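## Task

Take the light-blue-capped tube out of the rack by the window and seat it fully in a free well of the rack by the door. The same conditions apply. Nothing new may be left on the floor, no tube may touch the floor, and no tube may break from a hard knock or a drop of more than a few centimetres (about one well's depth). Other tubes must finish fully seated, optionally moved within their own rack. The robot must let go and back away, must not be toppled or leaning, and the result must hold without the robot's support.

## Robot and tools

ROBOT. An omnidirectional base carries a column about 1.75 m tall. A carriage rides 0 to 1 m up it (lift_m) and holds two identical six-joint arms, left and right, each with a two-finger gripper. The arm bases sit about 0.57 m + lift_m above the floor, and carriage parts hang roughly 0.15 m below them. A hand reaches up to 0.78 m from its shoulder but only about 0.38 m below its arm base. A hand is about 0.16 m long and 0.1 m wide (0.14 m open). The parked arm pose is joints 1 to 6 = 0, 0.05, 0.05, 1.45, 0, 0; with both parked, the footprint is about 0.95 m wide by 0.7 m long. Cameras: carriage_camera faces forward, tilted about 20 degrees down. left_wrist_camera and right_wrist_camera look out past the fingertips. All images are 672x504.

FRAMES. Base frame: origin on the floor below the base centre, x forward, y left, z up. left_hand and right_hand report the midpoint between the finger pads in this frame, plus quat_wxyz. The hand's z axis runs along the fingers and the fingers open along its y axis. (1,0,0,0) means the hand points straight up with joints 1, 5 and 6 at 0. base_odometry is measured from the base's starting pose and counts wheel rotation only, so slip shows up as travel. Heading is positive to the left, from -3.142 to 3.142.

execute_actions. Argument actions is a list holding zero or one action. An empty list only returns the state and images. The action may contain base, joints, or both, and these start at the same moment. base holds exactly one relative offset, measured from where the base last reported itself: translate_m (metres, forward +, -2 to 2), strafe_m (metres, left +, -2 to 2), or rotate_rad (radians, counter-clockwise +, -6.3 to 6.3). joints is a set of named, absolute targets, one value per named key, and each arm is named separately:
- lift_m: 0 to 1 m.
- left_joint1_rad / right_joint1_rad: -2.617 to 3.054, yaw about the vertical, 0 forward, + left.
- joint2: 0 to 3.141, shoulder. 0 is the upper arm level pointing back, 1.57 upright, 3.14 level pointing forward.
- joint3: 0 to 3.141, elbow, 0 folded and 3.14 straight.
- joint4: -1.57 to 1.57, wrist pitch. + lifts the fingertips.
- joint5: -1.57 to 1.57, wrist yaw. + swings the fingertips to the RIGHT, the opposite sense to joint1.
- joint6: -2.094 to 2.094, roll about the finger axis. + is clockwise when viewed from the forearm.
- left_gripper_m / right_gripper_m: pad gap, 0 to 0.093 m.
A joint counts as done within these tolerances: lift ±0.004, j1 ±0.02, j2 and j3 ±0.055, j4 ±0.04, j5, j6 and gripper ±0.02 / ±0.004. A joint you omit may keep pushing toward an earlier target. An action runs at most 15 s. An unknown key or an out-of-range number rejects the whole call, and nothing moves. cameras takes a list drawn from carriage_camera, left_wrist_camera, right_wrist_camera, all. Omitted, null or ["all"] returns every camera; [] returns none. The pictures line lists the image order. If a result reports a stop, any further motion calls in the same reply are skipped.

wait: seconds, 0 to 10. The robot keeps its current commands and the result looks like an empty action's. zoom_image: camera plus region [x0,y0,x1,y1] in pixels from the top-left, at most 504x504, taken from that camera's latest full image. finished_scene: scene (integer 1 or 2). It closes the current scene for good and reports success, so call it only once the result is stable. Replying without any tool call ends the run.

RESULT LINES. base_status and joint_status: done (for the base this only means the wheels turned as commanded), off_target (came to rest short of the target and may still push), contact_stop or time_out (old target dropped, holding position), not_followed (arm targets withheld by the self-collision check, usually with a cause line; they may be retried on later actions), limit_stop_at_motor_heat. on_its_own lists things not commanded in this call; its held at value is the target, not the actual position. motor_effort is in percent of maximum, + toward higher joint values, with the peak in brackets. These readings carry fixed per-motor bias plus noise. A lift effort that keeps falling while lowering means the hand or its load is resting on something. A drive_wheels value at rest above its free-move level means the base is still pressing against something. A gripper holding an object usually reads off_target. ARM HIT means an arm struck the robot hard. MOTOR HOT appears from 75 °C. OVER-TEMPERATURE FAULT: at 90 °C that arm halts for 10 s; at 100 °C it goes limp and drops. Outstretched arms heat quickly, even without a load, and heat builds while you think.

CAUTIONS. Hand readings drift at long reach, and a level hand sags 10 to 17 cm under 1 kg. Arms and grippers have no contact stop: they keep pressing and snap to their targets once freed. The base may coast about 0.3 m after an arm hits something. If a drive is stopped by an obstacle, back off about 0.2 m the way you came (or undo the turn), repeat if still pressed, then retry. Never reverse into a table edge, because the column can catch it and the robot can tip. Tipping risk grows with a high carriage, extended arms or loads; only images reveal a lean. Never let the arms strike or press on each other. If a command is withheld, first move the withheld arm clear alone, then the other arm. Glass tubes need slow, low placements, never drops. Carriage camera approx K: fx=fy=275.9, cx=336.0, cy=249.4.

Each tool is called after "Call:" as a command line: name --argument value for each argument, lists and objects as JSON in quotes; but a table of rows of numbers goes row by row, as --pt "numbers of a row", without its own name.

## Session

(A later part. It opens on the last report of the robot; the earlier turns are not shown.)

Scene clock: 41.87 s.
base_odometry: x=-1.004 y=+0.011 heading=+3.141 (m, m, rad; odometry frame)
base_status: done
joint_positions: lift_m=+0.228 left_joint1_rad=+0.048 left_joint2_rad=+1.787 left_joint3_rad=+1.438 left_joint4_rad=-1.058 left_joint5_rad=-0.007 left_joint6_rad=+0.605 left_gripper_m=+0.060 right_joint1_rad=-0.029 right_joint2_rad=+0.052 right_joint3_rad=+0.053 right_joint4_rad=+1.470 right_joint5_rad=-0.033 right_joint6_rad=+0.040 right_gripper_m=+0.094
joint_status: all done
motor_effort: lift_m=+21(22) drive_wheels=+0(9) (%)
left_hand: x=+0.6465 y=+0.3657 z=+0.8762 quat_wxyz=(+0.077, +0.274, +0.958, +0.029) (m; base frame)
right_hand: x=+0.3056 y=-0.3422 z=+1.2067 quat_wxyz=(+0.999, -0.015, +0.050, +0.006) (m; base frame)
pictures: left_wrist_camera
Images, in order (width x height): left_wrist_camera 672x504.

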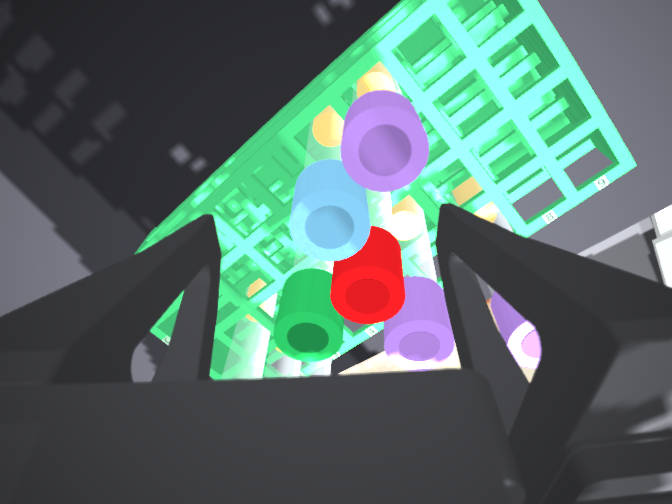

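Call:
execute_actions --actions '[{"joints":{"lift_m":0.208}}]' --cameras '["left_wrist_camera"]'

Scene clock: 42.57 s.
base_odometry: x=-1.004 y=+0.011 heading=+3.141 (m, m, rad; odometry frame)
base_status: not commanded
joint_positions: lift_m=+0.208 left_joint1_rad=+0.048 left_joint2_rad=+1.788 left_joint3_rad=+1.438 left_joint4_rad=-1.058 left_joint5_rad=-0.007 left_joint6_rad=+0.605 left_gripper_m=+0.060 right_joint1_rad=-0.029 right_joint2_rad=+0.052 right_joint3_rad=+0.053 right_joint4_rad=+1.470 right_joint5_rad=-0.033 right_joint6_rad=+0.040 right_gripper_m=+0.094
joint_status: all done
motor_effort: lift_m=+21(22) drive_wheels=+0(0) (%)
left_hand: x=+0.6464 y=+0.3657 z=+0.8556 quat_wxyz=(+0.076, +0.274, +0.958, +0.029) (m; base frame)
right_hand: x=+0.3056 y=-0.3422 z=+1.1867 quat_wxyz=(+0.999, -0.015, +0.051, +0.006) (m; base frame)
pictures: left_wrist_camera
Images, in order (width x height): left_wrist_camera 672x504.

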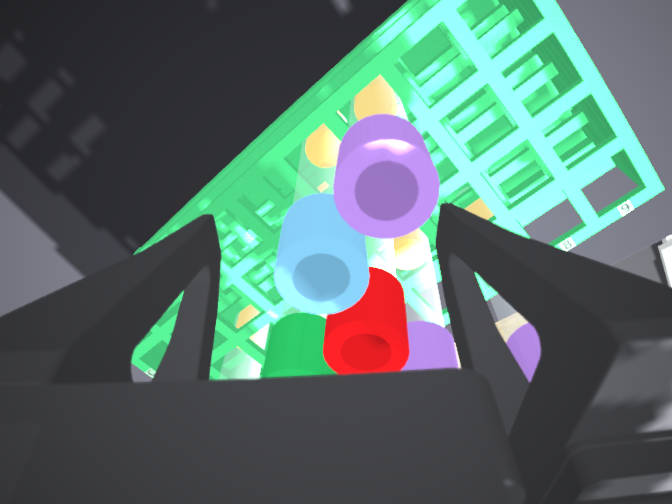

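Call:
execute_actions --actions '[{"base":{"translate_m":-0.007},"joints":{"lift_m":0.22}}]' --cameras '[]'

Call:
execute_actions --actions '[{"base":{"strafe_m":0.004}}]' --cameras '[]'

Call:
execute_actions --actions '[{"joints":{"lift_m":0.2}}]' --cameras '["left_wrist_camera"]'

Scene clock: 43.47 s.
base_odometry: x=-0.997 y=+0.010 heading=+3.141 (m, m, rad; odometry frame)
base_status: done
joint_positions: lift_m=+0.220 left_joint1_rad=+0.048 left_joint2_rad=+1.786 left_joint3_rad=+1.438 left_joint4_rad=-1.057 left_joint5_rad=-0.006 left_joint6_rad=+0.605 left_gripper_m=+0.060 right_joint1_rad=-0.029 right_joint2_rad=+0.052 right_joint3_rad=+0.053 right_joint4_rad=+1.470 right_joint5_rad=-0.033 right_joint6_rad=+0.040 right_gripper_m=+0.094
joint_status: all done
motor_effort: lift_m=+23(27) drive_wheels=+0(9) (%)
left_hand: x=+0.6466 y=+0.3657 z=+0.8682 quat_wxyz=(+0.077, +0.274, +0.958, +0.029) (m; base frame)
right_hand: x=+0.3056 y=-0.3422 z=+1.1985 quat_wxyz=(+0.999, -0.015, +0.050, +0.006) (m; base frame)
pictures: none
No camera images: the call's "cameras" was empty. Leave "cameras" out to get every camera's image.

Scene clock: 44.10 s.
base_odometry: x=-0.997 y=+0.006 heading=+3.141 (m, m, rad; odometry frame)
base_status: done
joint_positions: lift_m=+0.220 left_joint1_rad=+0.048 left_joint2_rad=+1.786 left_joint3_rad=+1.438 left_joint4_rad=-1.057 left_joint5_rad=-0.004 left_joint6_rad=+0.605 left_gripper_m=+0.060 right_joint1_rad=-0.029 right_joint2_rad=+0.052 right_joint3_rad=+0.053 right_joint4_rad=+1.470 right_joint5_rad=-0.033 right_joint6_rad=+0.040 right_gripper_m=+0.094
joint_status: not commanded
motor_effort: lift_m=+23(23) drive_wheels=+0(10) (%)
left_hand: x=+0.6468 y=+0.3654 z=+0.8682 quat_wxyz=(+0.078, +0.274, +0.958, +0.028) (m; base frame)
right_hand: x=+0.3056 y=-0.3422 z=+1.1985 quat_wxyz=(+0.999, -0.015, +0.051, +0.006) (m; base frame)
pictures: none
No camera images: the call's "cameras" was empty. Leave "cameras" out to get every camera's image.

Scene clock: 44.67 s.
base_odometry: x=-0.997 y=+0.006 heading=+3.141 (m, m, rad; odometry frame)
base_status: not commanded
joint_positions: lift_m=+0.200 left_joint1_rad=+0.048 left_joint2_rad=+1.787 left_joint3_rad=+1.438 left_joint4_rad=-1.056 left_joint5_rad=-0.004 left_joint6_rad=+0.605 left_gripper_m=+0.060 right_joint1_rad=-0.029 right_joint2_rad=+0.052 right_joint3_rad=+0.053 right_joint4_rad=+1.470 right_joint5_rad=-0.033 right_joint6_rad=+0.040 right_gripper_m=+0.094
joint_status: all done
motor_effort: lift_m=+21(22) drive_wheels=+0(2) (%)
left_hand: x=+0.6470 y=+0.3654 z=+0.8483 quat_wxyz=(+0.078, +0.274, +0.958, +0.028) (m; base frame)
right_hand: x=+0.3056 y=-0.3422 z=+1.1787 quat_wxyz=(+0.999, -0.015, +0.051, +0.006) (m; base frame)
pictures: left_wrist_camera
Images, in order (width x height): left_wrist_camera 672x504.

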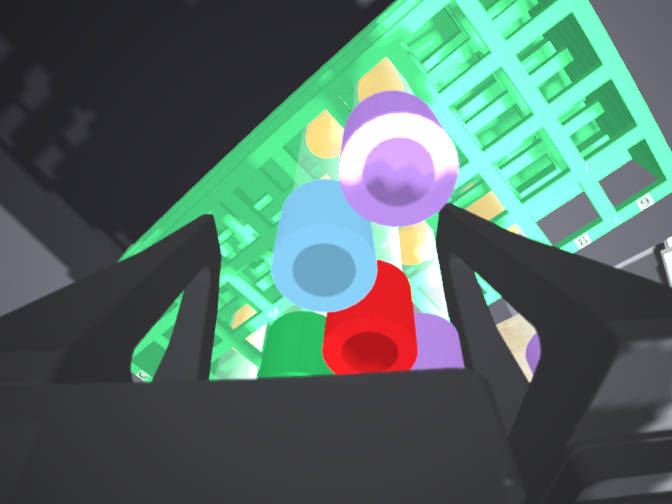

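Call:
execute_actions --actions '[{"joints":{"lift_m":0.19}}]' --cameras '[]'

Call:
execute_actions --actions '[{"joints":{"left_gripper_m":0.008}}]' --cameras '["left_wrist_camera"]'

Scene clock: 45.33 s.
base_odometry: x=-0.997 y=+0.006 heading=+3.141 (m, m, rad; odometry frame)
base_status: not commanded
joint_positions: lift_m=+0.190 left_joint1_rad=+0.048 left_joint2_rad=+1.782 left_joint3_rad=+1.440 left_joint4_rad=-1.057 left_joint5_rad=+0.003 left_joint6_rad=+0.605 left_gripper_m=+0.060 right_joint1_rad=-0.029 right_joint2_rad=+0.052 right_joint3_rad=+0.053 right_joint4_rad=+1.470 right_joint5_rad=-0.033 right_joint6_rad=+0.040 right_gripper_m=+0.094
joint_status: all done
motor_effort: lift_m=+20(20) drive_wheels=+0(0) (%)
left_hand: x=+0.6476 y=+0.3642 z=+0.8407 quat_wxyz=(+0.082, +0.274, +0.958, +0.026) (m; base frame)
right_hand: x=+0.3056 y=-0.3422 z=+1.1688 quat_wxyz=(+0.999, -0.015, +0.050, +0.006) (m; base frame)
pictures: none
No camera images: the call's "cameras" was empty. Leave "cameras" out to get every camera's image.

Scene clock: 45.93 s.
base_odometry: x=-0.997 y=+0.006 heading=+3.141 (m, m, rad; odometry frame)
base_status: not commanded
joint_positions: lift_m=+0.190 left_joint1_rad=+0.049 left_joint2_rad=+1.780 left_joint3_rad=+1.440 left_joint4_rad=-1.059 left_joint5_rad=+0.019 left_joint6_rad=+0.600 left_gripper_m=+0.036 right_joint1_rad=-0.029 right_joint2_rad=+0.052 right_joint3_rad=+0.053 right_joint4_rad=+1.470 right_joint5_rad=-0.033 right_joint6_rad=+0.040 right_gripper_m=+0.094
joint_status: left_gripper_m off_target (ended at +0.036, target +0.008)
motor_effort: lift_m=+20(20) drive_wheels=+0(0) (%)
left_hand: x=+0.6472 y=+0.3620 z=+0.8413 quat_wxyz=(+0.085, +0.272, +0.958, +0.019) (m; base frame)
right_hand: x=+0.3056 y=-0.3422 z=+1.1688 quat_wxyz=(+0.999, -0.015, +0.050, +0.006) (m; base frame)
pictures: left_wrist_camera
Images, in order (width x height): left_wrist_camera 672x504.

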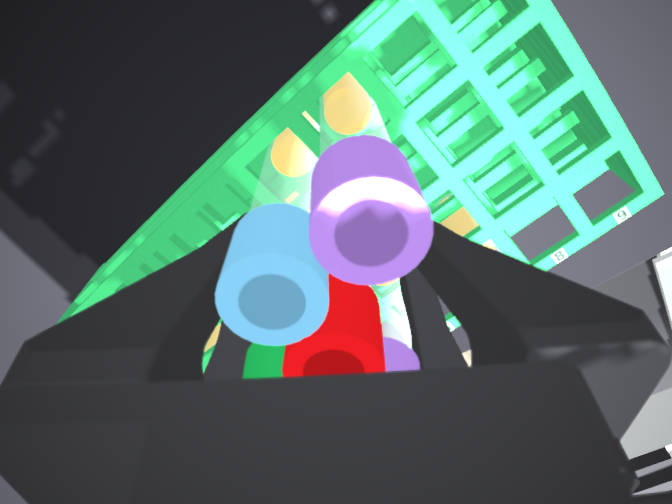

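Call:
execute_actions --actions '[{"joints":{"left_gripper_m":0.06}}]' --cameras '[]'

Call:
execute_actions --actions '[{"joints":{"lift_m":0.25}}]' --cameras '[]'

Call:
execute_actions --actions '[{"base":{"strafe_m":-0.027},"joints":{"left_joint6_rad":1.39,"left_gripper_m":0.045}}]' --cameras '["left_wrist_camera"]'

Scene clock: 47.40 s.
base_odometry: x=-0.997 y=+0.006 heading=+3.141 (m, m, rad; odometry frame)
base_status: not commanded
joint_positions: lift_m=+0.190 left_joint1_rad=+0.049 left_joint2_rad=+1.780 left_joint3_rad=+1.440 left_joint4_rad=-1.058 left_joint5_rad=+0.009 left_joint6_rad=+0.600 left_gripper_m=+0.060 right_joint1_rad=-0.029 right_joint2_rad=+0.052 right_joint3_rad=+0.053 right_joint4_rad=+1.470 right_joint5_rad=-0.033 right_joint6_rad=+0.040 right_gripper_m=+0.094
joint_status: all done
motor_effort: lift_m=+20(20) drive_wheels=+0(0) (%)
left_hand: x=+0.6473 y=+0.3636 z=+0.8414 quat_wxyz=(+0.083, +0.271, +0.959, +0.023) (m; base frame)
right_hand: x=+0.3056 y=-0.3422 z=+1.1688 quat_wxyz=(+0.999, -0.015, +0.050, +0.006) (m; base frame)
pictures: none
No camera images: the call's "cameras" was empty. Leave "cameras" out to get every camera's image.

Scene clock: 48.17 s.
base_odometry: x=-0.997 y=+0.006 heading=+3.141 (m, m, rad; odometry frame)
base_status: not commanded
joint_positions: lift_m=+0.250 left_joint1_rad=+0.049 left_joint2_rad=+1.782 left_joint3_rad=+1.440 left_joint4_rad=-1.057 left_joint5_rad=+0.009 left_joint6_rad=+0.600 left_gripper_m=+0.060 right_joint1_rad=-0.029 right_joint2_rad=+0.052 right_joint3_rad=+0.053 right_joint4_rad=+1.470 right_joint5_rad=-0.033 right_joint6_rad=+0.040 right_gripper_m=+0.094
joint_status: all done
motor_effort: lift_m=+23(28) drive_wheels=+0(0) (%)
left_hand: x=+0.6475 y=+0.3637 z=+0.9002 quat_wxyz=(+0.082, +0.271, +0.959, +0.023) (m; base frame)
right_hand: x=+0.3056 y=-0.3422 z=+1.2285 quat_wxyz=(+0.999, -0.015, +0.051, +0.006) (m; base frame)
pictures: none
No camera images: the call's "cameras" was empty. Leave "cameras" out to get every camera's image.

Scene clock: 49.57 s.
base_odometry: x=-0.997 y=+0.033 heading=+3.141 (m, m, rad; odometry frame)
base_status: done
joint_positions: lift_m=+0.250 left_joint1_rad=+0.047 left_joint2_rad=+1.782 left_joint3_rad=+1.440 left_joint4_rad=-1.057 left_joint5_rad=+0.007 left_joint6_rad=+1.381 left_gripper_m=+0.045 right_joint1_rad=-0.029 right_joint2_rad=+0.052 right_joint3_rad=+0.053 right_joint4_rad=+1.470 right_joint5_rad=-0.033 right_joint6_rad=+0.040 right_gripper_m=+0.094
joint_status: all done
motor_effort: lift_m=+23(23) drive_wheels=+2(11) (%)
left_hand: x=+0.6476 y=+0.3633 z=+0.9002 quat_wxyz=(+0.067, +0.616, +0.783, +0.054) (m; base frame)
right_hand: x=+0.3056 y=-0.3422 z=+1.2285 quat_wxyz=(+0.999, -0.015, +0.051, +0.006) (m; base frame)
pictures: left_wrist_camera
Images, in order (width x height): left_wrist_camera 672x504.

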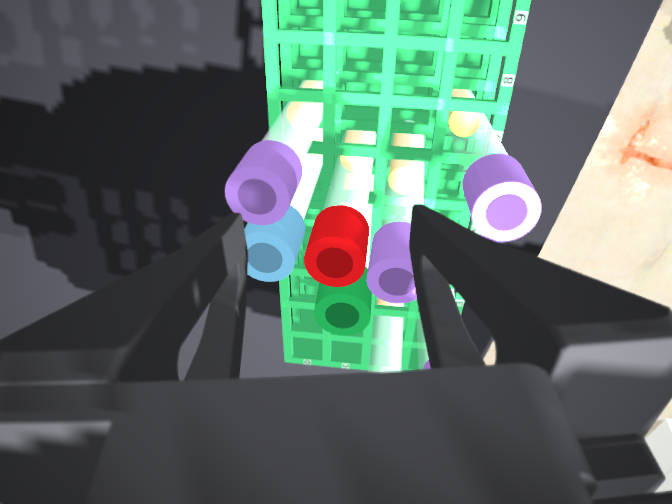

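Call:
execute_actions --actions '[{"base":{"translate_m":0.025},"joints":{"lift_m":0.228}}]' --cameras '["left_wrist_camera"]'

Scene clock: 51.33 s.
base_odometry: x=-1.022 y=+0.033 heading=+3.141 (m, m, rad; odometry frame)
base_status: done
joint_positions: lift_m=+0.228 left_joint1_rad=+0.048 left_joint2_rad=+1.777 left_joint3_rad=+1.448 left_joint4_rad=-1.053 left_joint5_rad=+0.002 left_joint6_rad=+1.381 left_gripper_m=+0.045 right_joint1_rad=-0.029 right_joint2_rad=+0.052 right_joint3_rad=+0.053 right_joint4_rad=+1.469 right_joint5_rad=-0.033 right_joint6_rad=+0.040 right_gripper_m=+0.094
joint_status: all done
motor_effort: lift_m=+21(22) drive_wheels=+6(13) (%)
left_hand: x=+0.6506 y=+0.3646 z=+0.8827 quat_wxyz=(+0.072, +0.616, +0.782, +0.061) (m; base frame)
right_hand: x=+0.3057 y=-0.3422 z=+1.2066 quat_wxyz=(+0.999, -0.015, +0.051, +0.006) (m; base frame)
pictures: left_wrist_camera
Images, in order (width x height): left_wrist_camera 672x504.

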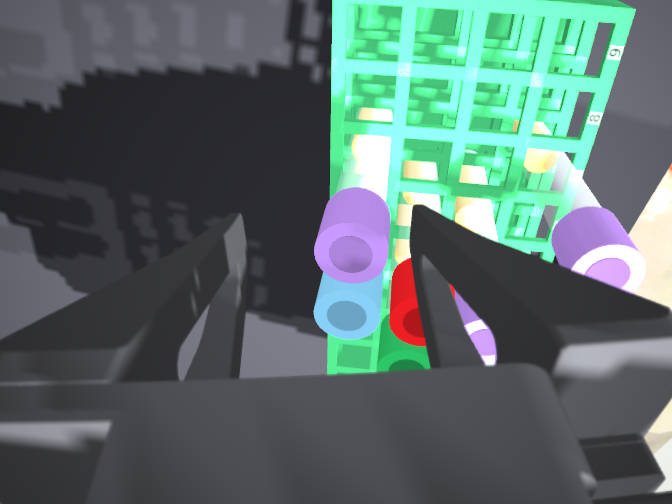

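Call:
execute_actions --actions '[{"base":{"strafe_m":-0.011},"joints":{"lift_m":0.24}}]' --cameras '[]'

Call:
execute_actions --actions '[{"base":{"translate_m":-0.004},"joints":{"lift_m":0.225}}]' --cameras '["left_wrist_camera"]'

Scene clock: 52.27 s.
base_odometry: x=-1.022 y=+0.043 heading=+3.141 (m, m, rad; odometry frame)
base_status: done
joint_positions: lift_m=+0.240 left_joint1_rad=+0.050 left_joint2_rad=+1.781 left_joint3_rad=+1.448 left_joint4_rad=-1.054 left_joint5_rad=+0.002 left_joint6_rad=+1.381 left_gripper_m=+0.045 right_joint1_rad=-0.029 right_joint2_rad=+0.052 right_joint3_rad=+0.053 right_joint4_rad=+1.470 right_joint5_rad=-0.033 right_joint6_rad=+0.040 right_gripper_m=+0.094
joint_status: all done
motor_effort: lift_m=+22(28) drive_wheels=+5(12) (%)
left_hand: x=+0.6503 y=+0.3654 z=+0.8933 quat_wxyz=(+0.070, +0.615, +0.783, +0.060) (m; base frame)
right_hand: x=+0.3056 y=-0.3422 z=+1.2185 quat_wxyz=(+0.999, -0.015, +0.051, +0.006) (m; base frame)
pictures: none
No camera images: the call's "cameras" was empty. Leave "cameras" out to get every camera's image.

Scene clock: 52.80 s.
base_odometry: x=-1.018 y=+0.043 heading=+3.142 (m, m, rad; odometry frame)
base_status: done
joint_positions: lift_m=+0.225 left_joint1_rad=+0.050 left_joint2_rad=+1.783 left_joint3_rad=+1.448 left_joint4_rad=-1.056 left_joint5_rad=+0.002 left_joint6_rad=+1.381 left_gripper_m=+0.045 right_joint1_rad=-0.029 right_joint2_rad=+0.052 right_joint3_rad=+0.053 right_joint4_rad=+1.470 right_joint5_rad=-0.033 right_joint6_rad=+0.040 right_gripper_m=+0.094
joint_status: all done
motor_effort: lift_m=+21(22) drive_wheels=+3(10) (%)
left_hand: x=+0.6498 y=+0.3653 z=+0.8776 quat_wxyz=(+0.068, +0.615, +0.783, +0.058) (m; base frame)
right_hand: x=+0.3056 y=-0.3422 z=+1.2037 quat_wxyz=(+0.999, -0.015, +0.051, +0.006) (m; base frame)
pictures: left_wrist_camera
Images, in order (width x height): left_wrist_camera 672x504.

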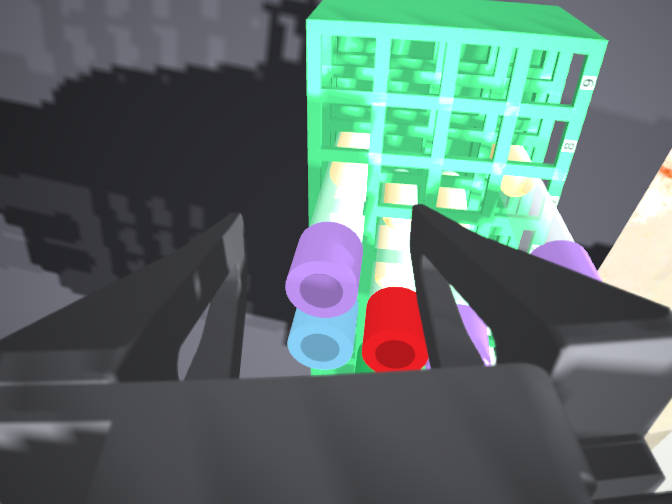

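Call:
execute_actions --actions '[{"base":{"strafe_m":-0.003},"joints":{"lift_m":0.215}}]' --cameras '[]'

Call:
execute_actions --actions '[{"joints":{"lift_m":0.195}}]' --cameras '["left_wrist_camera"]'

Scene clock: 53.80 s.
base_odometry: x=-1.018 y=+0.046 heading=-3.141 (m, m, rad; odometry frame)
base_status: done
joint_positions: lift_m=+0.215 left_joint1_rad=+0.048 left_joint2_rad=+1.788 left_joint3_rad=+1.448 left_joint4_rad=-1.057 left_joint5_rad=+0.002 left_joint6_rad=+1.381 left_gripper_m=+0.045 right_joint1_rad=-0.029 right_joint2_rad=+0.052 right_joint3_rad=+0.053 right_joint4_rad=+1.470 right_joint5_rad=-0.033 right_joint6_rad=+0.040 right_gripper_m=+0.094
joint_status: all done
motor_effort: lift_m=+22(22) drive_wheels=+3(11) (%)
left_hand: x=+0.6495 y=+0.3647 z=+0.8659 quat_wxyz=(+0.066, +0.616, +0.783, +0.056) (m; base frame)
right_hand: x=+0.3056 y=-0.3423 z=+1.1936 quat_wxyz=(+0.999, -0.015, +0.051, +0.006) (m; base frame)
pictures: none
No camera images: the call's "cameras" was empty. Leave "cameras" out to get every camera's image.

Scene clock: 54.37 s.
base_odometry: x=-1.018 y=+0.046 heading=-3.141 (m, m, rad; odometry frame)
base_status: not commanded
joint_positions: lift_m=+0.195 left_joint1_rad=+0.048 left_joint2_rad=+1.789 left_joint3_rad=+1.448 left_joint4_rad=-1.057 left_joint5_rad=+0.002 left_joint6_rad=+1.381 left_gripper_m=+0.045 right_joint1_rad=-0.029 right_joint2_rad=+0.052 right_joint3_rad=+0.053 right_joint4_rad=+1.470 right_joint5_rad=-0.033 right_joint6_rad=+0.040 right_gripper_m=+0.094
joint_status: all done
motor_effort: lift_m=+21(22) drive_wheels=+3(4) (%)
left_hand: x=+0.6495 y=+0.3647 z=+0.8454 quat_wxyz=(+0.066, +0.616, +0.783, +0.056) (m; base frame)
right_hand: x=+0.3056 y=-0.3423 z=+1.1737 quat_wxyz=(+0.999, -0.015, +0.051, +0.006) (m; base frame)
pictures: left_wrist_camera
Images, in order (width x height): left_wrist_camera 672x504.

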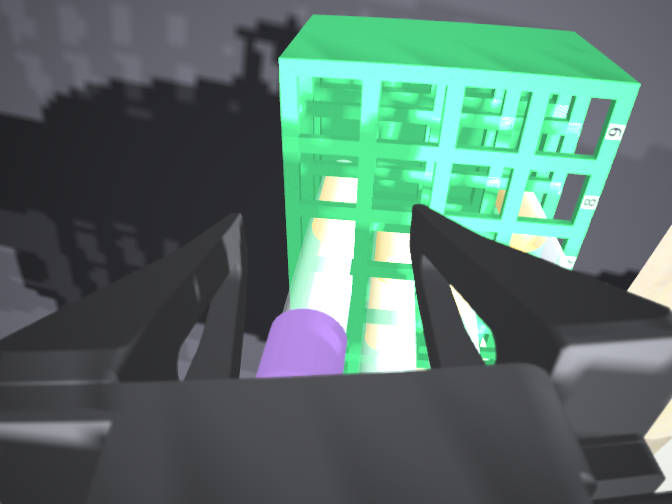

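Call:
execute_actions --actions '[{"base":{"strafe_m":0.004}}]' --cameras '[]'

Call:
execute_actions --actions '[{"joints":{"left_gripper_m":0.008}}]' --cameras '["left_wrist_camera"]'

Scene clock: 55.17 s.
base_odometry: x=-1.018 y=+0.042 heading=-3.141 (m, m, rad; odometry frame)
base_status: done
joint_positions: lift_m=+0.195 left_joint1_rad=+0.048 left_joint2_rad=+1.789 left_joint3_rad=+1.448 left_joint4_rad=-1.057 left_joint5_rad=+0.002 left_joint6_rad=+1.381 left_gripper_m=+0.045 right_joint1_rad=-0.029 right_joint2_rad=+0.052 right_joint3_rad=+0.053 right_joint4_rad=+1.469 right_joint5_rad=-0.033 right_joint6_rad=+0.040 right_gripper_m=+0.094
joint_status: not commanded
motor_effort: lift_m=+21(21) drive_wheels=+2(7) (%)
left_hand: x=+0.6495 y=+0.3646 z=+0.8454 quat_wxyz=(+0.066, +0.616, +0.783, +0.056) (m; base frame)
right_hand: x=+0.3058 y=-0.3423 z=+1.1737 quat_wxyz=(+0.999, -0.015, +0.051, +0.006) (m; base frame)
pictures: none
No camera images: the call's "cameras" was empty. Leave "cameras" out to get every camera's image.

Scene clock: 55.73 s.
base_odometry: x=-1.018 y=+0.042 heading=-3.141 (m, m, rad; odometry frame)
base_status: not commanded
joint_positions: lift_m=+0.195 left_joint1_rad=+0.048 left_joint2_rad=+1.785 left_joint3_rad=+1.448 left_joint4_rad=-1.065 left_joint5_rad=+0.004 left_joint6_rad=+1.382 left_gripper_m=+0.016 right_joint1_rad=-0.029 right_joint2_rad=+0.052 right_joint3_rad=+0.053 right_joint4_rad=+1.469 right_joint5_rad=-0.033 right_joint6_rad=+0.040 right_gripper_m=+0.094
joint_status: left_gripper_m off_target (ended at +0.016, target +0.008)
motor_effort: lift_m=+21(21) drive_wheels=+2(2) (%)
left_hand: x=+0.6478 y=+0.3643 z=+0.8466 quat_wxyz=(+0.065, +0.616, +0.783, +0.054) (m; base frame)
right_hand: x=+0.3057 y=-0.3423 z=+1.1737 quat_wxyz=(+0.999, -0.015, +0.051, +0.006) (m; base frame)
pictures: left_wrist_camera
Images, in order (width x height): left_wrist_camera 672x504.

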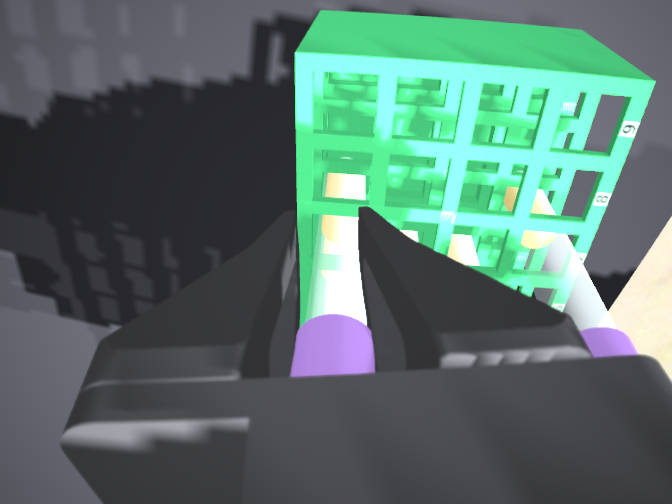

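Call:
execute_actions --actions '[{"joints":{"lift_m":0.29}}]' --cameras '[]'

Call:
execute_actions --actions '[{"base":{"strafe_m":-0.054}}]' --cameras '["left_wrist_camera"]'

Scene clock: 56.83 s.
base_odometry: x=-1.018 y=+0.042 heading=-3.141 (m, m, rad; odometry frame)
base_status: not commanded
joint_positions: lift_m=+0.290 left_joint1_rad=+0.048 left_joint2_rad=+1.788 left_joint3_rad=+1.448 left_joint4_rad=-1.061 left_joint5_rad=+0.004 left_joint6_rad=+1.382 left_gripper_m=+0.015 right_joint1_rad=-0.029 right_joint2_rad=+0.052 right_joint3_rad=+0.053 right_joint4_rad=+1.470 right_joint5_rad=-0.033 right_joint6_rad=+0.040 right_gripper_m=+0.094
joint_status: all done
motor_effort: lift_m=+23(28) drive_wheels=+1(2) (%)
left_hand: x=+0.6487 y=+0.3643 z=+0.9404 quat_wxyz=(+0.065, +0.616, +0.783, +0.054) (m; base frame)
right_hand: x=+0.3056 y=-0.3423 z=+1.2686 quat_wxyz=(+0.999, -0.015, +0.051, +0.006) (m; base frame)
pictures: none
No camera images: the call's "cameras" was empty. Leave "cameras" out to get every camera's image.

Scene clock: 58.03 s.
base_odometry: x=-1.017 y=+0.096 heading=+3.141 (m, m, rad; odometry frame)
base_status: done
joint_positions: lift_m=+0.290 left_joint1_rad=+0.047 left_joint2_rad=+1.788 left_joint3_rad=+1.448 left_joint4_rad=-1.060 left_joint5_rad=+0.004 left_joint6_rad=+1.382 left_gripper_m=+0.015 right_joint1_rad=-0.029 right_joint2_rad=+0.052 right_joint3_rad=+0.053 right_joint4_rad=+1.469 right_joint5_rad=-0.033 right_joint6_rad=+0.040 right_gripper_m=+0.094
joint_status: not commanded
motor_effort: lift_m=+22(22) drive_wheels=-4(11) (%)
left_hand: x=+0.6488 y=+0.3638 z=+0.9404 quat_wxyz=(+0.065, +0.617, +0.782, +0.054) (m; base frame)
right_hand: x=+0.3057 y=-0.3423 z=+1.2686 quat_wxyz=(+0.999, -0.015, +0.051, +0.006) (m; base frame)
pictures: left_wrist_camera
Images, in order (width x height): left_wrist_camera 672x504.

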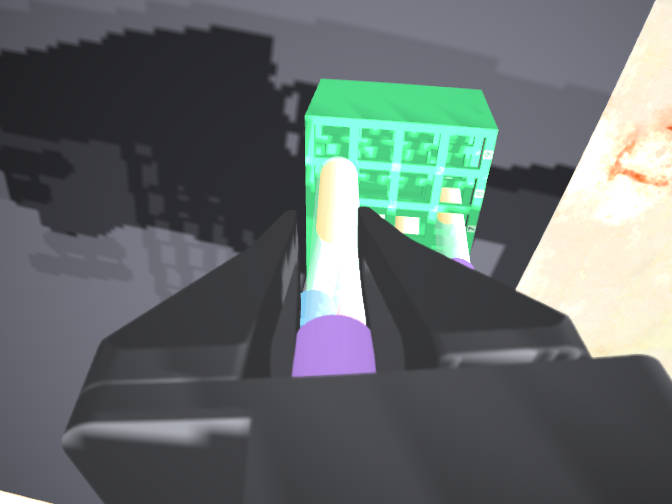

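Call:
zoom_image --camera "left_wrist_camera" --region '[280,70,520,250]'

Region (280, 70, 520, 250) of left_wrist_camera's 672x504 image, scaled by 2.100, with more detail than that image has; it fills the top 378 rows of this view, and the rest is white.

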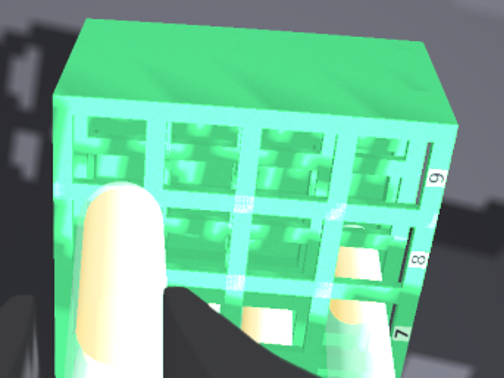

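Call:
execute_actions --actions '[{"base":{"strafe_m":-0.006},"joints":{"lift_m":0.278}}]' --cameras '["left_wrist_camera"]'

Call:
zoom_image --camera "left_wrist_camera" --region '[280,70,520,250]'

Scene clock: 59.77 s.
base_odometry: x=-1.017 y=+0.102 heading=+3.141 (m, m, rad; odometry frame)
base_status: done
joint_positions: lift_m=+0.278 left_joint1_rad=+0.047 left_joint2_rad=+1.789 left_joint3_rad=+1.448 left_joint4_rad=-1.057 left_joint5_rad=+0.004 left_joint6_rad=+1.382 left_gripper_m=+0.015 right_joint1_rad=-0.029 right_joint2_rad=+0.052 right_joint3_rad=+0.053 right_joint4_rad=+1.470 right_joint5_rad=-0.033 right_joint6_rad=+0.040 right_gripper_m=+0.094
joint_status: all done
motor_effort: lift_m=+21(22) drive_wheels=+2(12) (%)
left_hand: x=+0.6496 y=+0.3638 z=+0.9284 quat_wxyz=(+0.066, +0.617, +0.782, +0.055) (m; base frame)
right_hand: x=+0.3056 y=-0.3423 z=+1.2567 quat_wxyz=(+0.999, -0.015, +0.051, +0.006) (m; base frame)
pictures: left_wrist_camera
Images, in order (width x height): left_wrist_camera 672x504.

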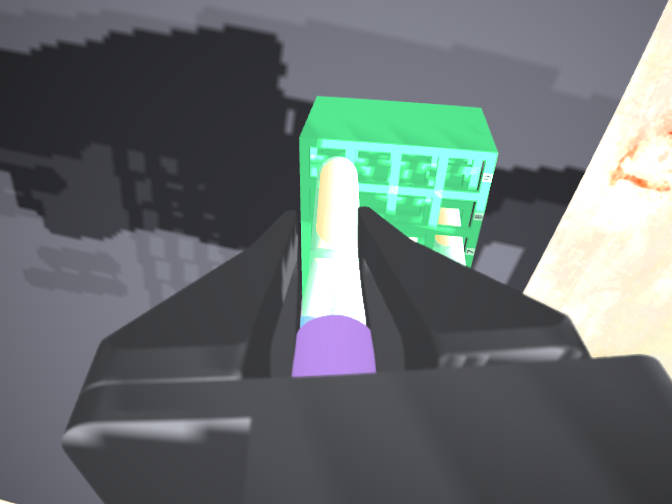

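Region (280, 70, 520, 250) of left_wrist_camera's 672x504 image, scaled by 2.100, with more detail than that image has; it fills the top 378 rows of this view, and the rest is white.

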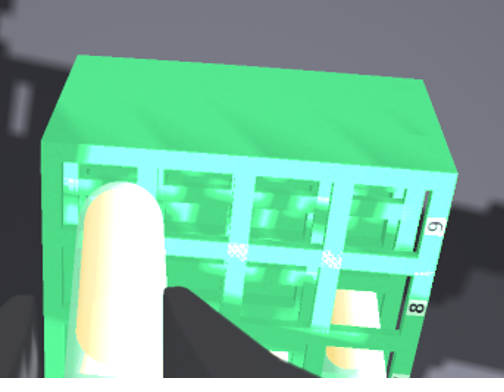

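Call:
execute_actions --actions '[{"base":{"translate_m":0.004},"joints":{"lift_m":0.265}}]' --cameras '["left_wrist_camera"]'

Call:
zoom_image --camera "left_wrist_camera" --region '[260,70,500,250]'

Scene clock: 61.10 s.
base_odometry: x=-1.021 y=+0.102 heading=+3.141 (m, m, rad; odometry frame)
base_status: done
joint_positions: lift_m=+0.265 left_joint1_rad=+0.047 left_joint2_rad=+1.788 left_joint3_rad=+1.448 left_joint4_rad=-1.057 left_joint5_rad=+0.004 left_joint6_rad=+1.382 left_gripper_m=+0.015 right_joint1_rad=-0.029 right_joint2_rad=+0.052 right_joint3_rad=+0.053 right_joint4_rad=+1.469 right_joint5_rad=-0.033 right_joint6_rad=+0.040 right_gripper_m=+0.094
joint_status: all done
motor_effort: lift_m=+22(22) drive_wheels=+3(5) (%)
left_hand: x=+0.6498 y=+0.3638 z=+0.9156 quat_wxyz=(+0.067, +0.617, +0.782, +0.056) (m; base frame)
right_hand: x=+0.3057 y=-0.3423 z=+1.2436 quat_wxyz=(+0.999, -0.015, +0.051, +0.006) (m; base frame)
pictures: left_wrist_camera
Images, in order (width x height): left_wrist_camera 672x504.

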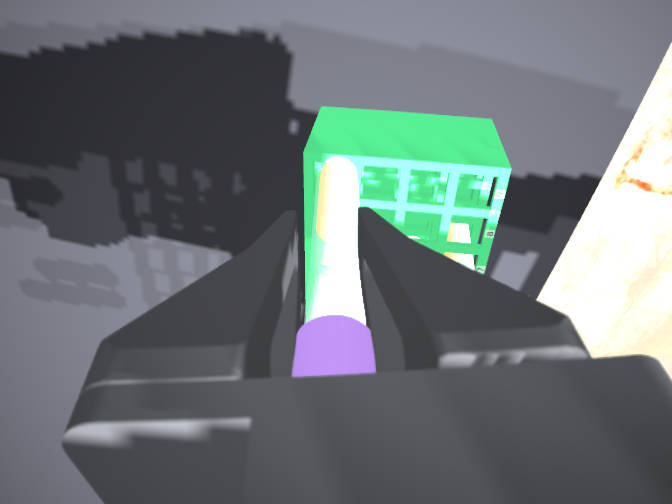

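Region (260, 70, 500, 250) of left_wrist_camera's 672x504 image, scaled by 2.100, with more detail than that image has; it fills the top 378 rows of this view, and the rest is white.

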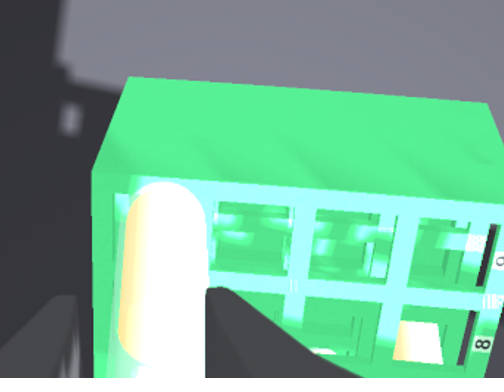

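Call:
execute_actions --actions '[]' --cameras '["carriage_camera","left_wrist_camera"]'

Call:
zoom_image --camera "carriage_camera" --region '[100,200,340,380]'

Scene clock: 61.47 s.
base_odometry: x=-1.021 y=+0.102 heading=+3.141 (m, m, rad; odometry frame)
base_status: done
joint_positions: lift_m=+0.265 left_joint1_rad=+0.047 left_joint2_rad=+1.788 left_joint3_rad=+1.448 left_joint4_rad=-1.057 left_joint5_rad=+0.004 left_joint6_rad=+1.382 left_gripper_m=+0.015 right_joint1_rad=-0.029 right_joint2_rad=+0.052 right_joint3_rad=+0.053 right_joint4_rad=+1.469 right_joint5_rad=-0.033 right_joint6_rad=+0.040 right_gripper_m=+0.094
joint_status: all done
motor_effort: lift_m=+22(22) drive_wheels=+3(5) (%)
left_hand: x=+0.6498 y=+0.3638 z=+0.9156 quat_wxyz=(+0.067, +0.617, +0.782, +0.056) (m; base frame)
right_hand: x=+0.3057 y=-0.3423 z=+1.2436 quat_wxyz=(+0.999, -0.015, +0.051, +0.006) (m; base frame)
pictures: carriage_camera, left_wrist_camera
Images, in order (width x height): carriage_camera 672x504, left_wrist_camera 672x504.

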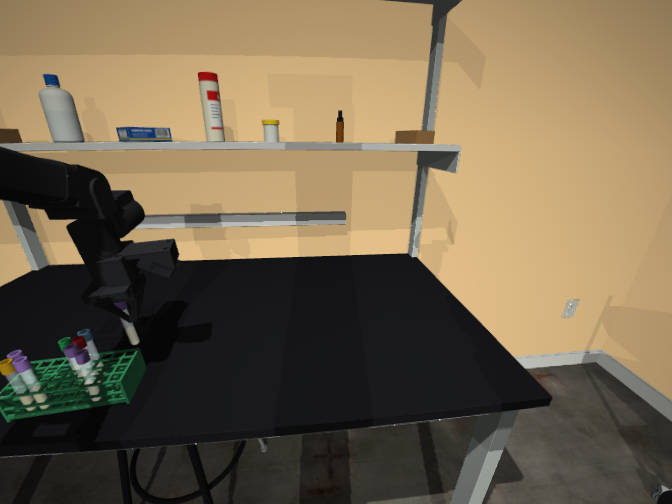

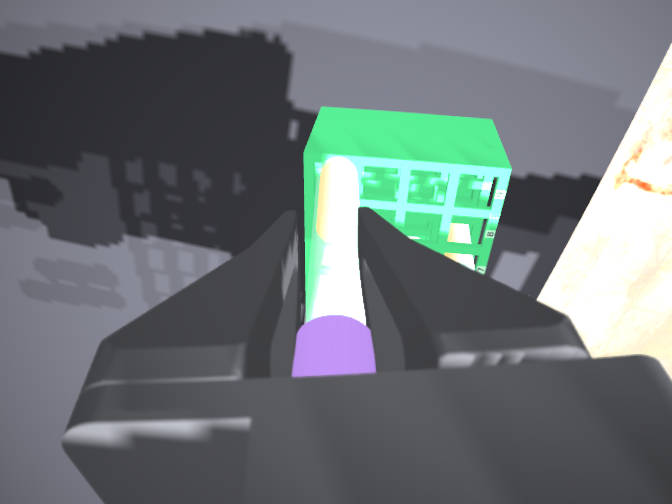

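Region (100, 200, 340, 380) of carriage_camera's 672x504 image, scaled by 2.100, with more detail than that image has; it fills the top 378 rows of this view, and the rest is white.

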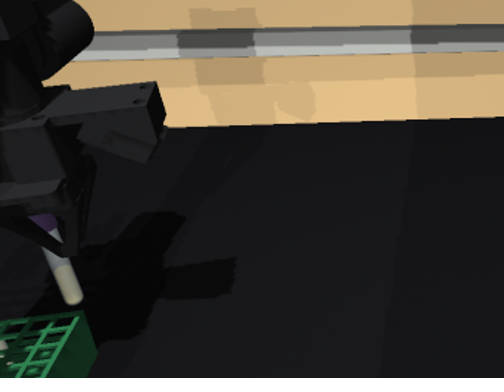

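Call:
execute_actions --actions '[{"base":{"strafe_m":0.007}}]' --cameras '[]'

Call:
execute_actions --actions '[{"joints":{"lift_m":0.25}}]' --cameras '["left_wrist_camera"]'

Call:
zoom_image --camera "left_wrist_camera" --region '[260,100,500,280]'

Scene clock: 62.60 s.
base_odometry: x=-1.020 y=+0.095 heading=+3.140 (m, m, rad; odometry frame)
base_status: done
joint_positions: lift_m=+0.265 left_joint1_rad=+0.049 left_joint2_rad=+1.788 left_joint3_rad=+1.448 left_joint4_rad=-1.057 left_joint5_rad=+0.004 left_joint6_rad=+1.382 left_gripper_m=+0.015 right_joint1_rad=-0.029 right_joint2_rad=+0.052 right_joint3_rad=+0.053 right_joint4_rad=+1.470 right_joint5_rad=-0.033 right_joint6_rad=+0.040 right_gripper_m=+0.094
joint_status: not commanded
motor_effort: lift_m=+22(22) drive_wheels=+4(14) (%)
left_hand: x=+0.6496 y=+0.3648 z=+0.9156 quat_wxyz=(+0.067, +0.616, +0.783, +0.055) (m; base frame)
right_hand: x=+0.3055 y=-0.3423 z=+1.2436 quat_wxyz=(+0.999, -0.015, +0.050, +0.006) (m; base frame)
pictures: none
No camera images: the call's "cameras" was empty. Leave "cameras" out to get every camera's image.

Scene clock: 63.30 s.
base_odometry: x=-1.020 y=+0.095 heading=+3.140 (m, m, rad; odometry frame)
base_status: not commanded
joint_positions: lift_m=+0.250 left_joint1_rad=+0.049 left_joint2_rad=+1.789 left_joint3_rad=+1.448 left_joint4_rad=-1.057 left_joint5_rad=+0.004 left_joint6_rad=+1.382 left_gripper_m=+0.015 right_joint1_rad=-0.029 right_joint2_rad=+0.052 right_joint3_rad=+0.053 right_joint4_rad=+1.470 right_joint5_rad=-0.033 right_joint6_rad=+0.040 right_gripper_m=+0.094
joint_status: all done
motor_effort: lift_m=+21(22) drive_wheels=+4(4) (%)
left_hand: x=+0.6495 y=+0.3648 z=+0.9005 quat_wxyz=(+0.066, +0.616, +0.783, +0.055) (m; base frame)
right_hand: x=+0.3056 y=-0.3423 z=+1.2287 quat_wxyz=(+0.999, -0.015, +0.051, +0.006) (m; base frame)
pictures: left_wrist_camera
Images, in order (width x height): left_wrist_camera 672x504.

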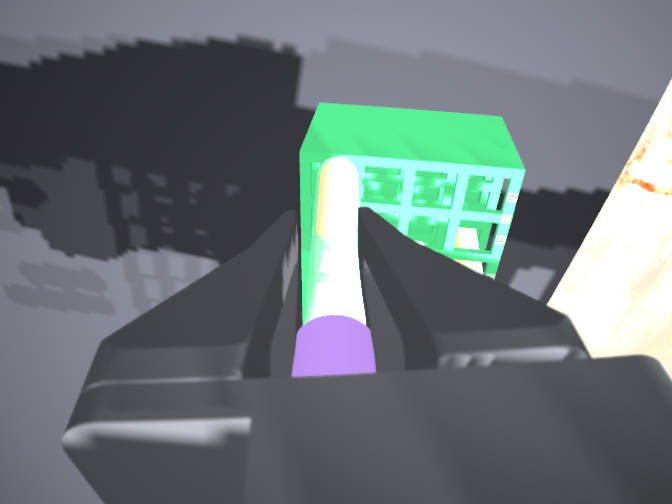

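Region (260, 100, 500, 280) of left_wrist_camera's 672x504 image, scaled by 2.100, with more detail than that image has; it fills the top 378 rows of this view, and the rest is white.

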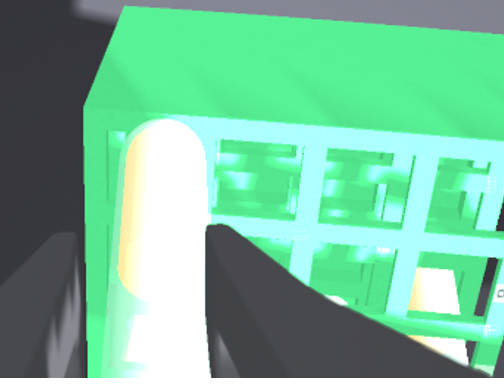

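Call:
execute_actions --actions '[{"base":{"strafe_m":0.006}}]' --cameras '[]'

Call:
execute_actions --actions '[{"joints":{"lift_m":0.238}}]' --cameras '["left_wrist_camera"]'

Call:
zoom_image --camera "left_wrist_camera" --region '[260,100,500,280]'

Scene clock: 64.30 s.
base_odometry: x=-1.020 y=+0.089 heading=+3.140 (m, m, rad; odometry frame)
base_status: done
joint_positions: lift_m=+0.250 left_joint1_rad=+0.049 left_joint2_rad=+1.789 left_joint3_rad=+1.448 left_joint4_rad=-1.057 left_joint5_rad=+0.004 left_joint6_rad=+1.382 left_gripper_m=+0.015 right_joint1_rad=-0.029 right_joint2_rad=+0.052 right_joint3_rad=+0.053 right_joint4_rad=+1.469 right_joint5_rad=-0.033 right_joint6_rad=+0.040 right_gripper_m=+0.094
joint_status: not commanded
motor_effort: lift_m=+21(21) drive_wheels=+4(14) (%)
left_hand: x=+0.6495 y=+0.3647 z=+0.9005 quat_wxyz=(+0.066, +0.616, +0.783, +0.055) (m; base frame)
right_hand: x=+0.3057 y=-0.3423 z=+1.2287 quat_wxyz=(+0.999, -0.015, +0.051, +0.006) (m; base frame)
pictures: none
No camera images: the call's "cameras" was empty. Leave "cameras" out to get every camera's image.

Scene clock: 65.00 s.
base_odometry: x=-1.020 y=+0.089 heading=+3.140 (m, m, rad; odometry frame)
base_status: not commanded
joint_positions: lift_m=+0.238 left_joint1_rad=+0.049 left_joint2_rad=+1.788 left_joint3_rad=+1.448 left_joint4_rad=-1.057 left_joint5_rad=-0.003 left_joint6_rad=+1.382 left_gripper_m=+0.015 right_joint1_rad=-0.029 right_joint2_rad=+0.052 right_joint3_rad=+0.053 right_joint4_rad=+1.469 right_joint5_rad=-0.033 right_joint6_rad=+0.040 right_gripper_m=+0.094
joint_status: all done
motor_effort: lift_m=+21(21) drive_wheels=+4(5) (%)
left_hand: x=+0.6497 y=+0.3658 z=+0.8887 quat_wxyz=(+0.065, +0.616, +0.783, +0.058) (m; base frame)
right_hand: x=+0.3058 y=-0.3423 z=+1.2167 quat_wxyz=(+0.999, -0.015, +0.051, +0.006) (m; base frame)
pictures: left_wrist_camera
Images, in order (width x height): left_wrist_camera 672x504.

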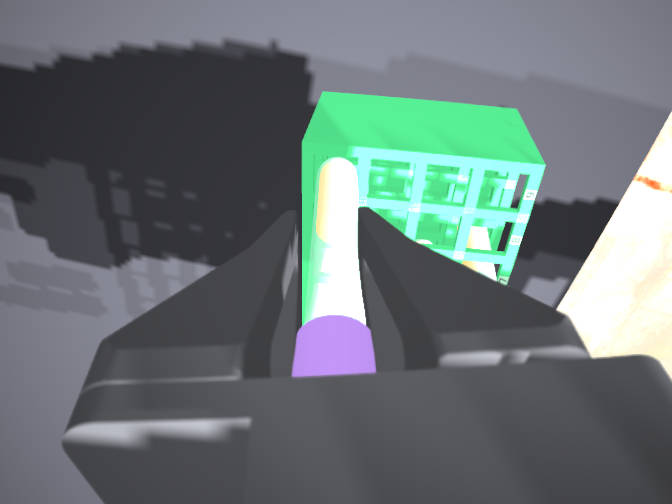

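Region (260, 100, 500, 280) of left_wrist_camera's 672x504 image, scaled by 2.100, with more detail than that image has; it fills the top 378 rows of this view, and the rest is white.

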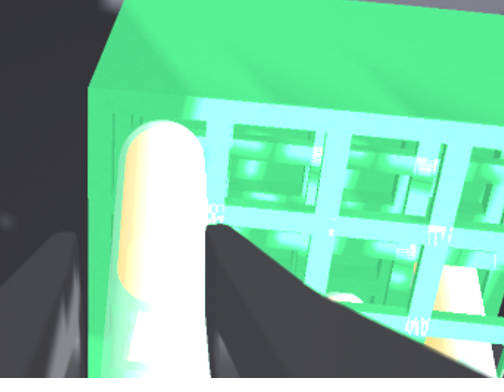

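Call:
execute_actions --actions '[{"joints":{"lift_m":0.22}}]' --cameras '["left_wrist_camera"]'

Call:
execute_actions --actions '[{"joints":{"lift_m":0.198}}]' --cameras '["left_wrist_camera"]'

Scene clock: 65.70 s.
base_odometry: x=-1.020 y=+0.089 heading=+3.140 (m, m, rad; odometry frame)
base_status: not commanded
joint_positions: lift_m=+0.220 left_joint1_rad=+0.049 left_joint2_rad=+1.790 left_joint3_rad=+1.448 left_joint4_rad=-1.055 left_joint5_rad=-0.003 left_joint6_rad=+1.382 left_gripper_m=+0.015 right_joint1_rad=-0.029 right_joint2_rad=+0.052 right_joint3_rad=+0.053 right_joint4_rad=+1.470 right_joint5_rad=-0.033 right_joint6_rad=+0.040 right_gripper_m=+0.094
joint_status: all done
motor_effort: lift_m=+22(22) drive_wheels=+4(4) (%)
left_hand: x=+0.6500 y=+0.3659 z=+0.8703 quat_wxyz=(+0.065, +0.616, +0.783, +0.058) (m; base frame)
right_hand: x=+0.3056 y=-0.3422 z=+1.1986 quat_wxyz=(+0.999, -0.015, +0.051, +0.006) (m; base frame)
pictures: left_wrist_camera
Images, in order (width x height): left_wrist_camera 672x504.

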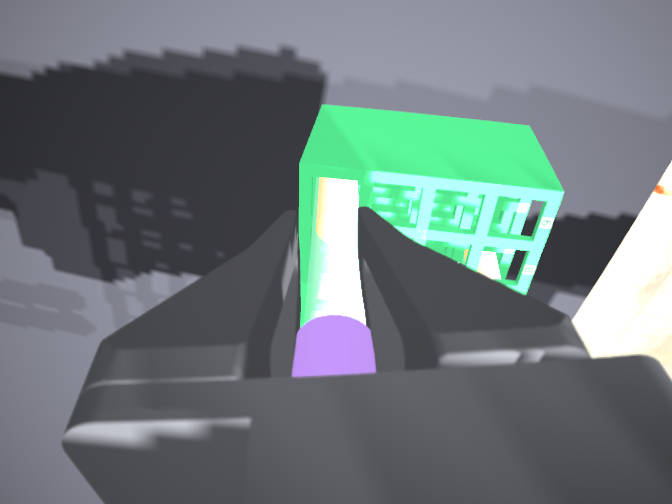

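Scene clock: 66.27 s.
base_odometry: x=-1.020 y=+0.089 heading=+3.140 (m, m, rad; odometry frame)
base_status: not commanded
joint_positions: lift_m=+0.198 left_joint1_rad=+0.049 left_joint2_rad=+1.761 left_joint3_rad=+1.458 left_joint4_rad=-1.064 left_joint5_rad=-0.003 left_joint6_rad=+1.385 left_gripper_m=+0.015 right_joint1_rad=-0.029 right_joint2_rad=+0.052 right_joint3_rad=+0.053 right_joint4_rad=+1.469 right_joint5_rad=-0.033 right_joint6_rad=+0.040 right_gripper_m=+0.094
joint_status: all done
motor_effort: lift_m=+20(19) drive_wheels=+4(5) (%)
left_hand: x=+0.6506 y=+0.3659 z=+0.8610 quat_wxyz=(+0.076, +0.616, +0.781, +0.068) (m; base frame)
right_hand: x=+0.3057 y=-0.3422 z=+1.1769 quat_wxyz=(+0.999, -0.015, +0.051, +0.006) (m; base frame)
pictures: left_wrist_camera
Images, in order (width x height): left_wrist_camera 672x504.

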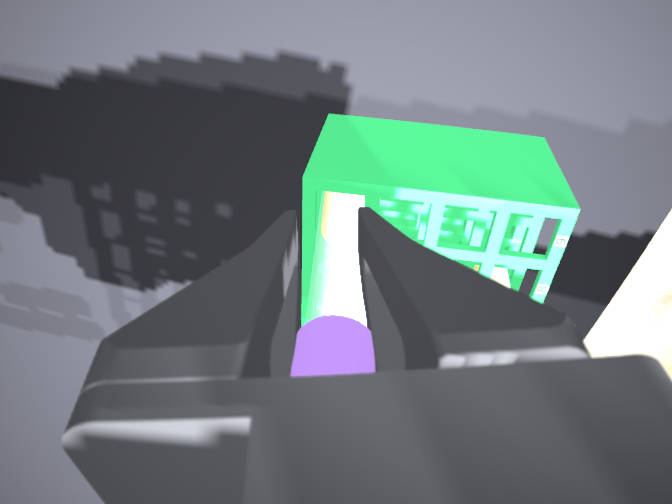

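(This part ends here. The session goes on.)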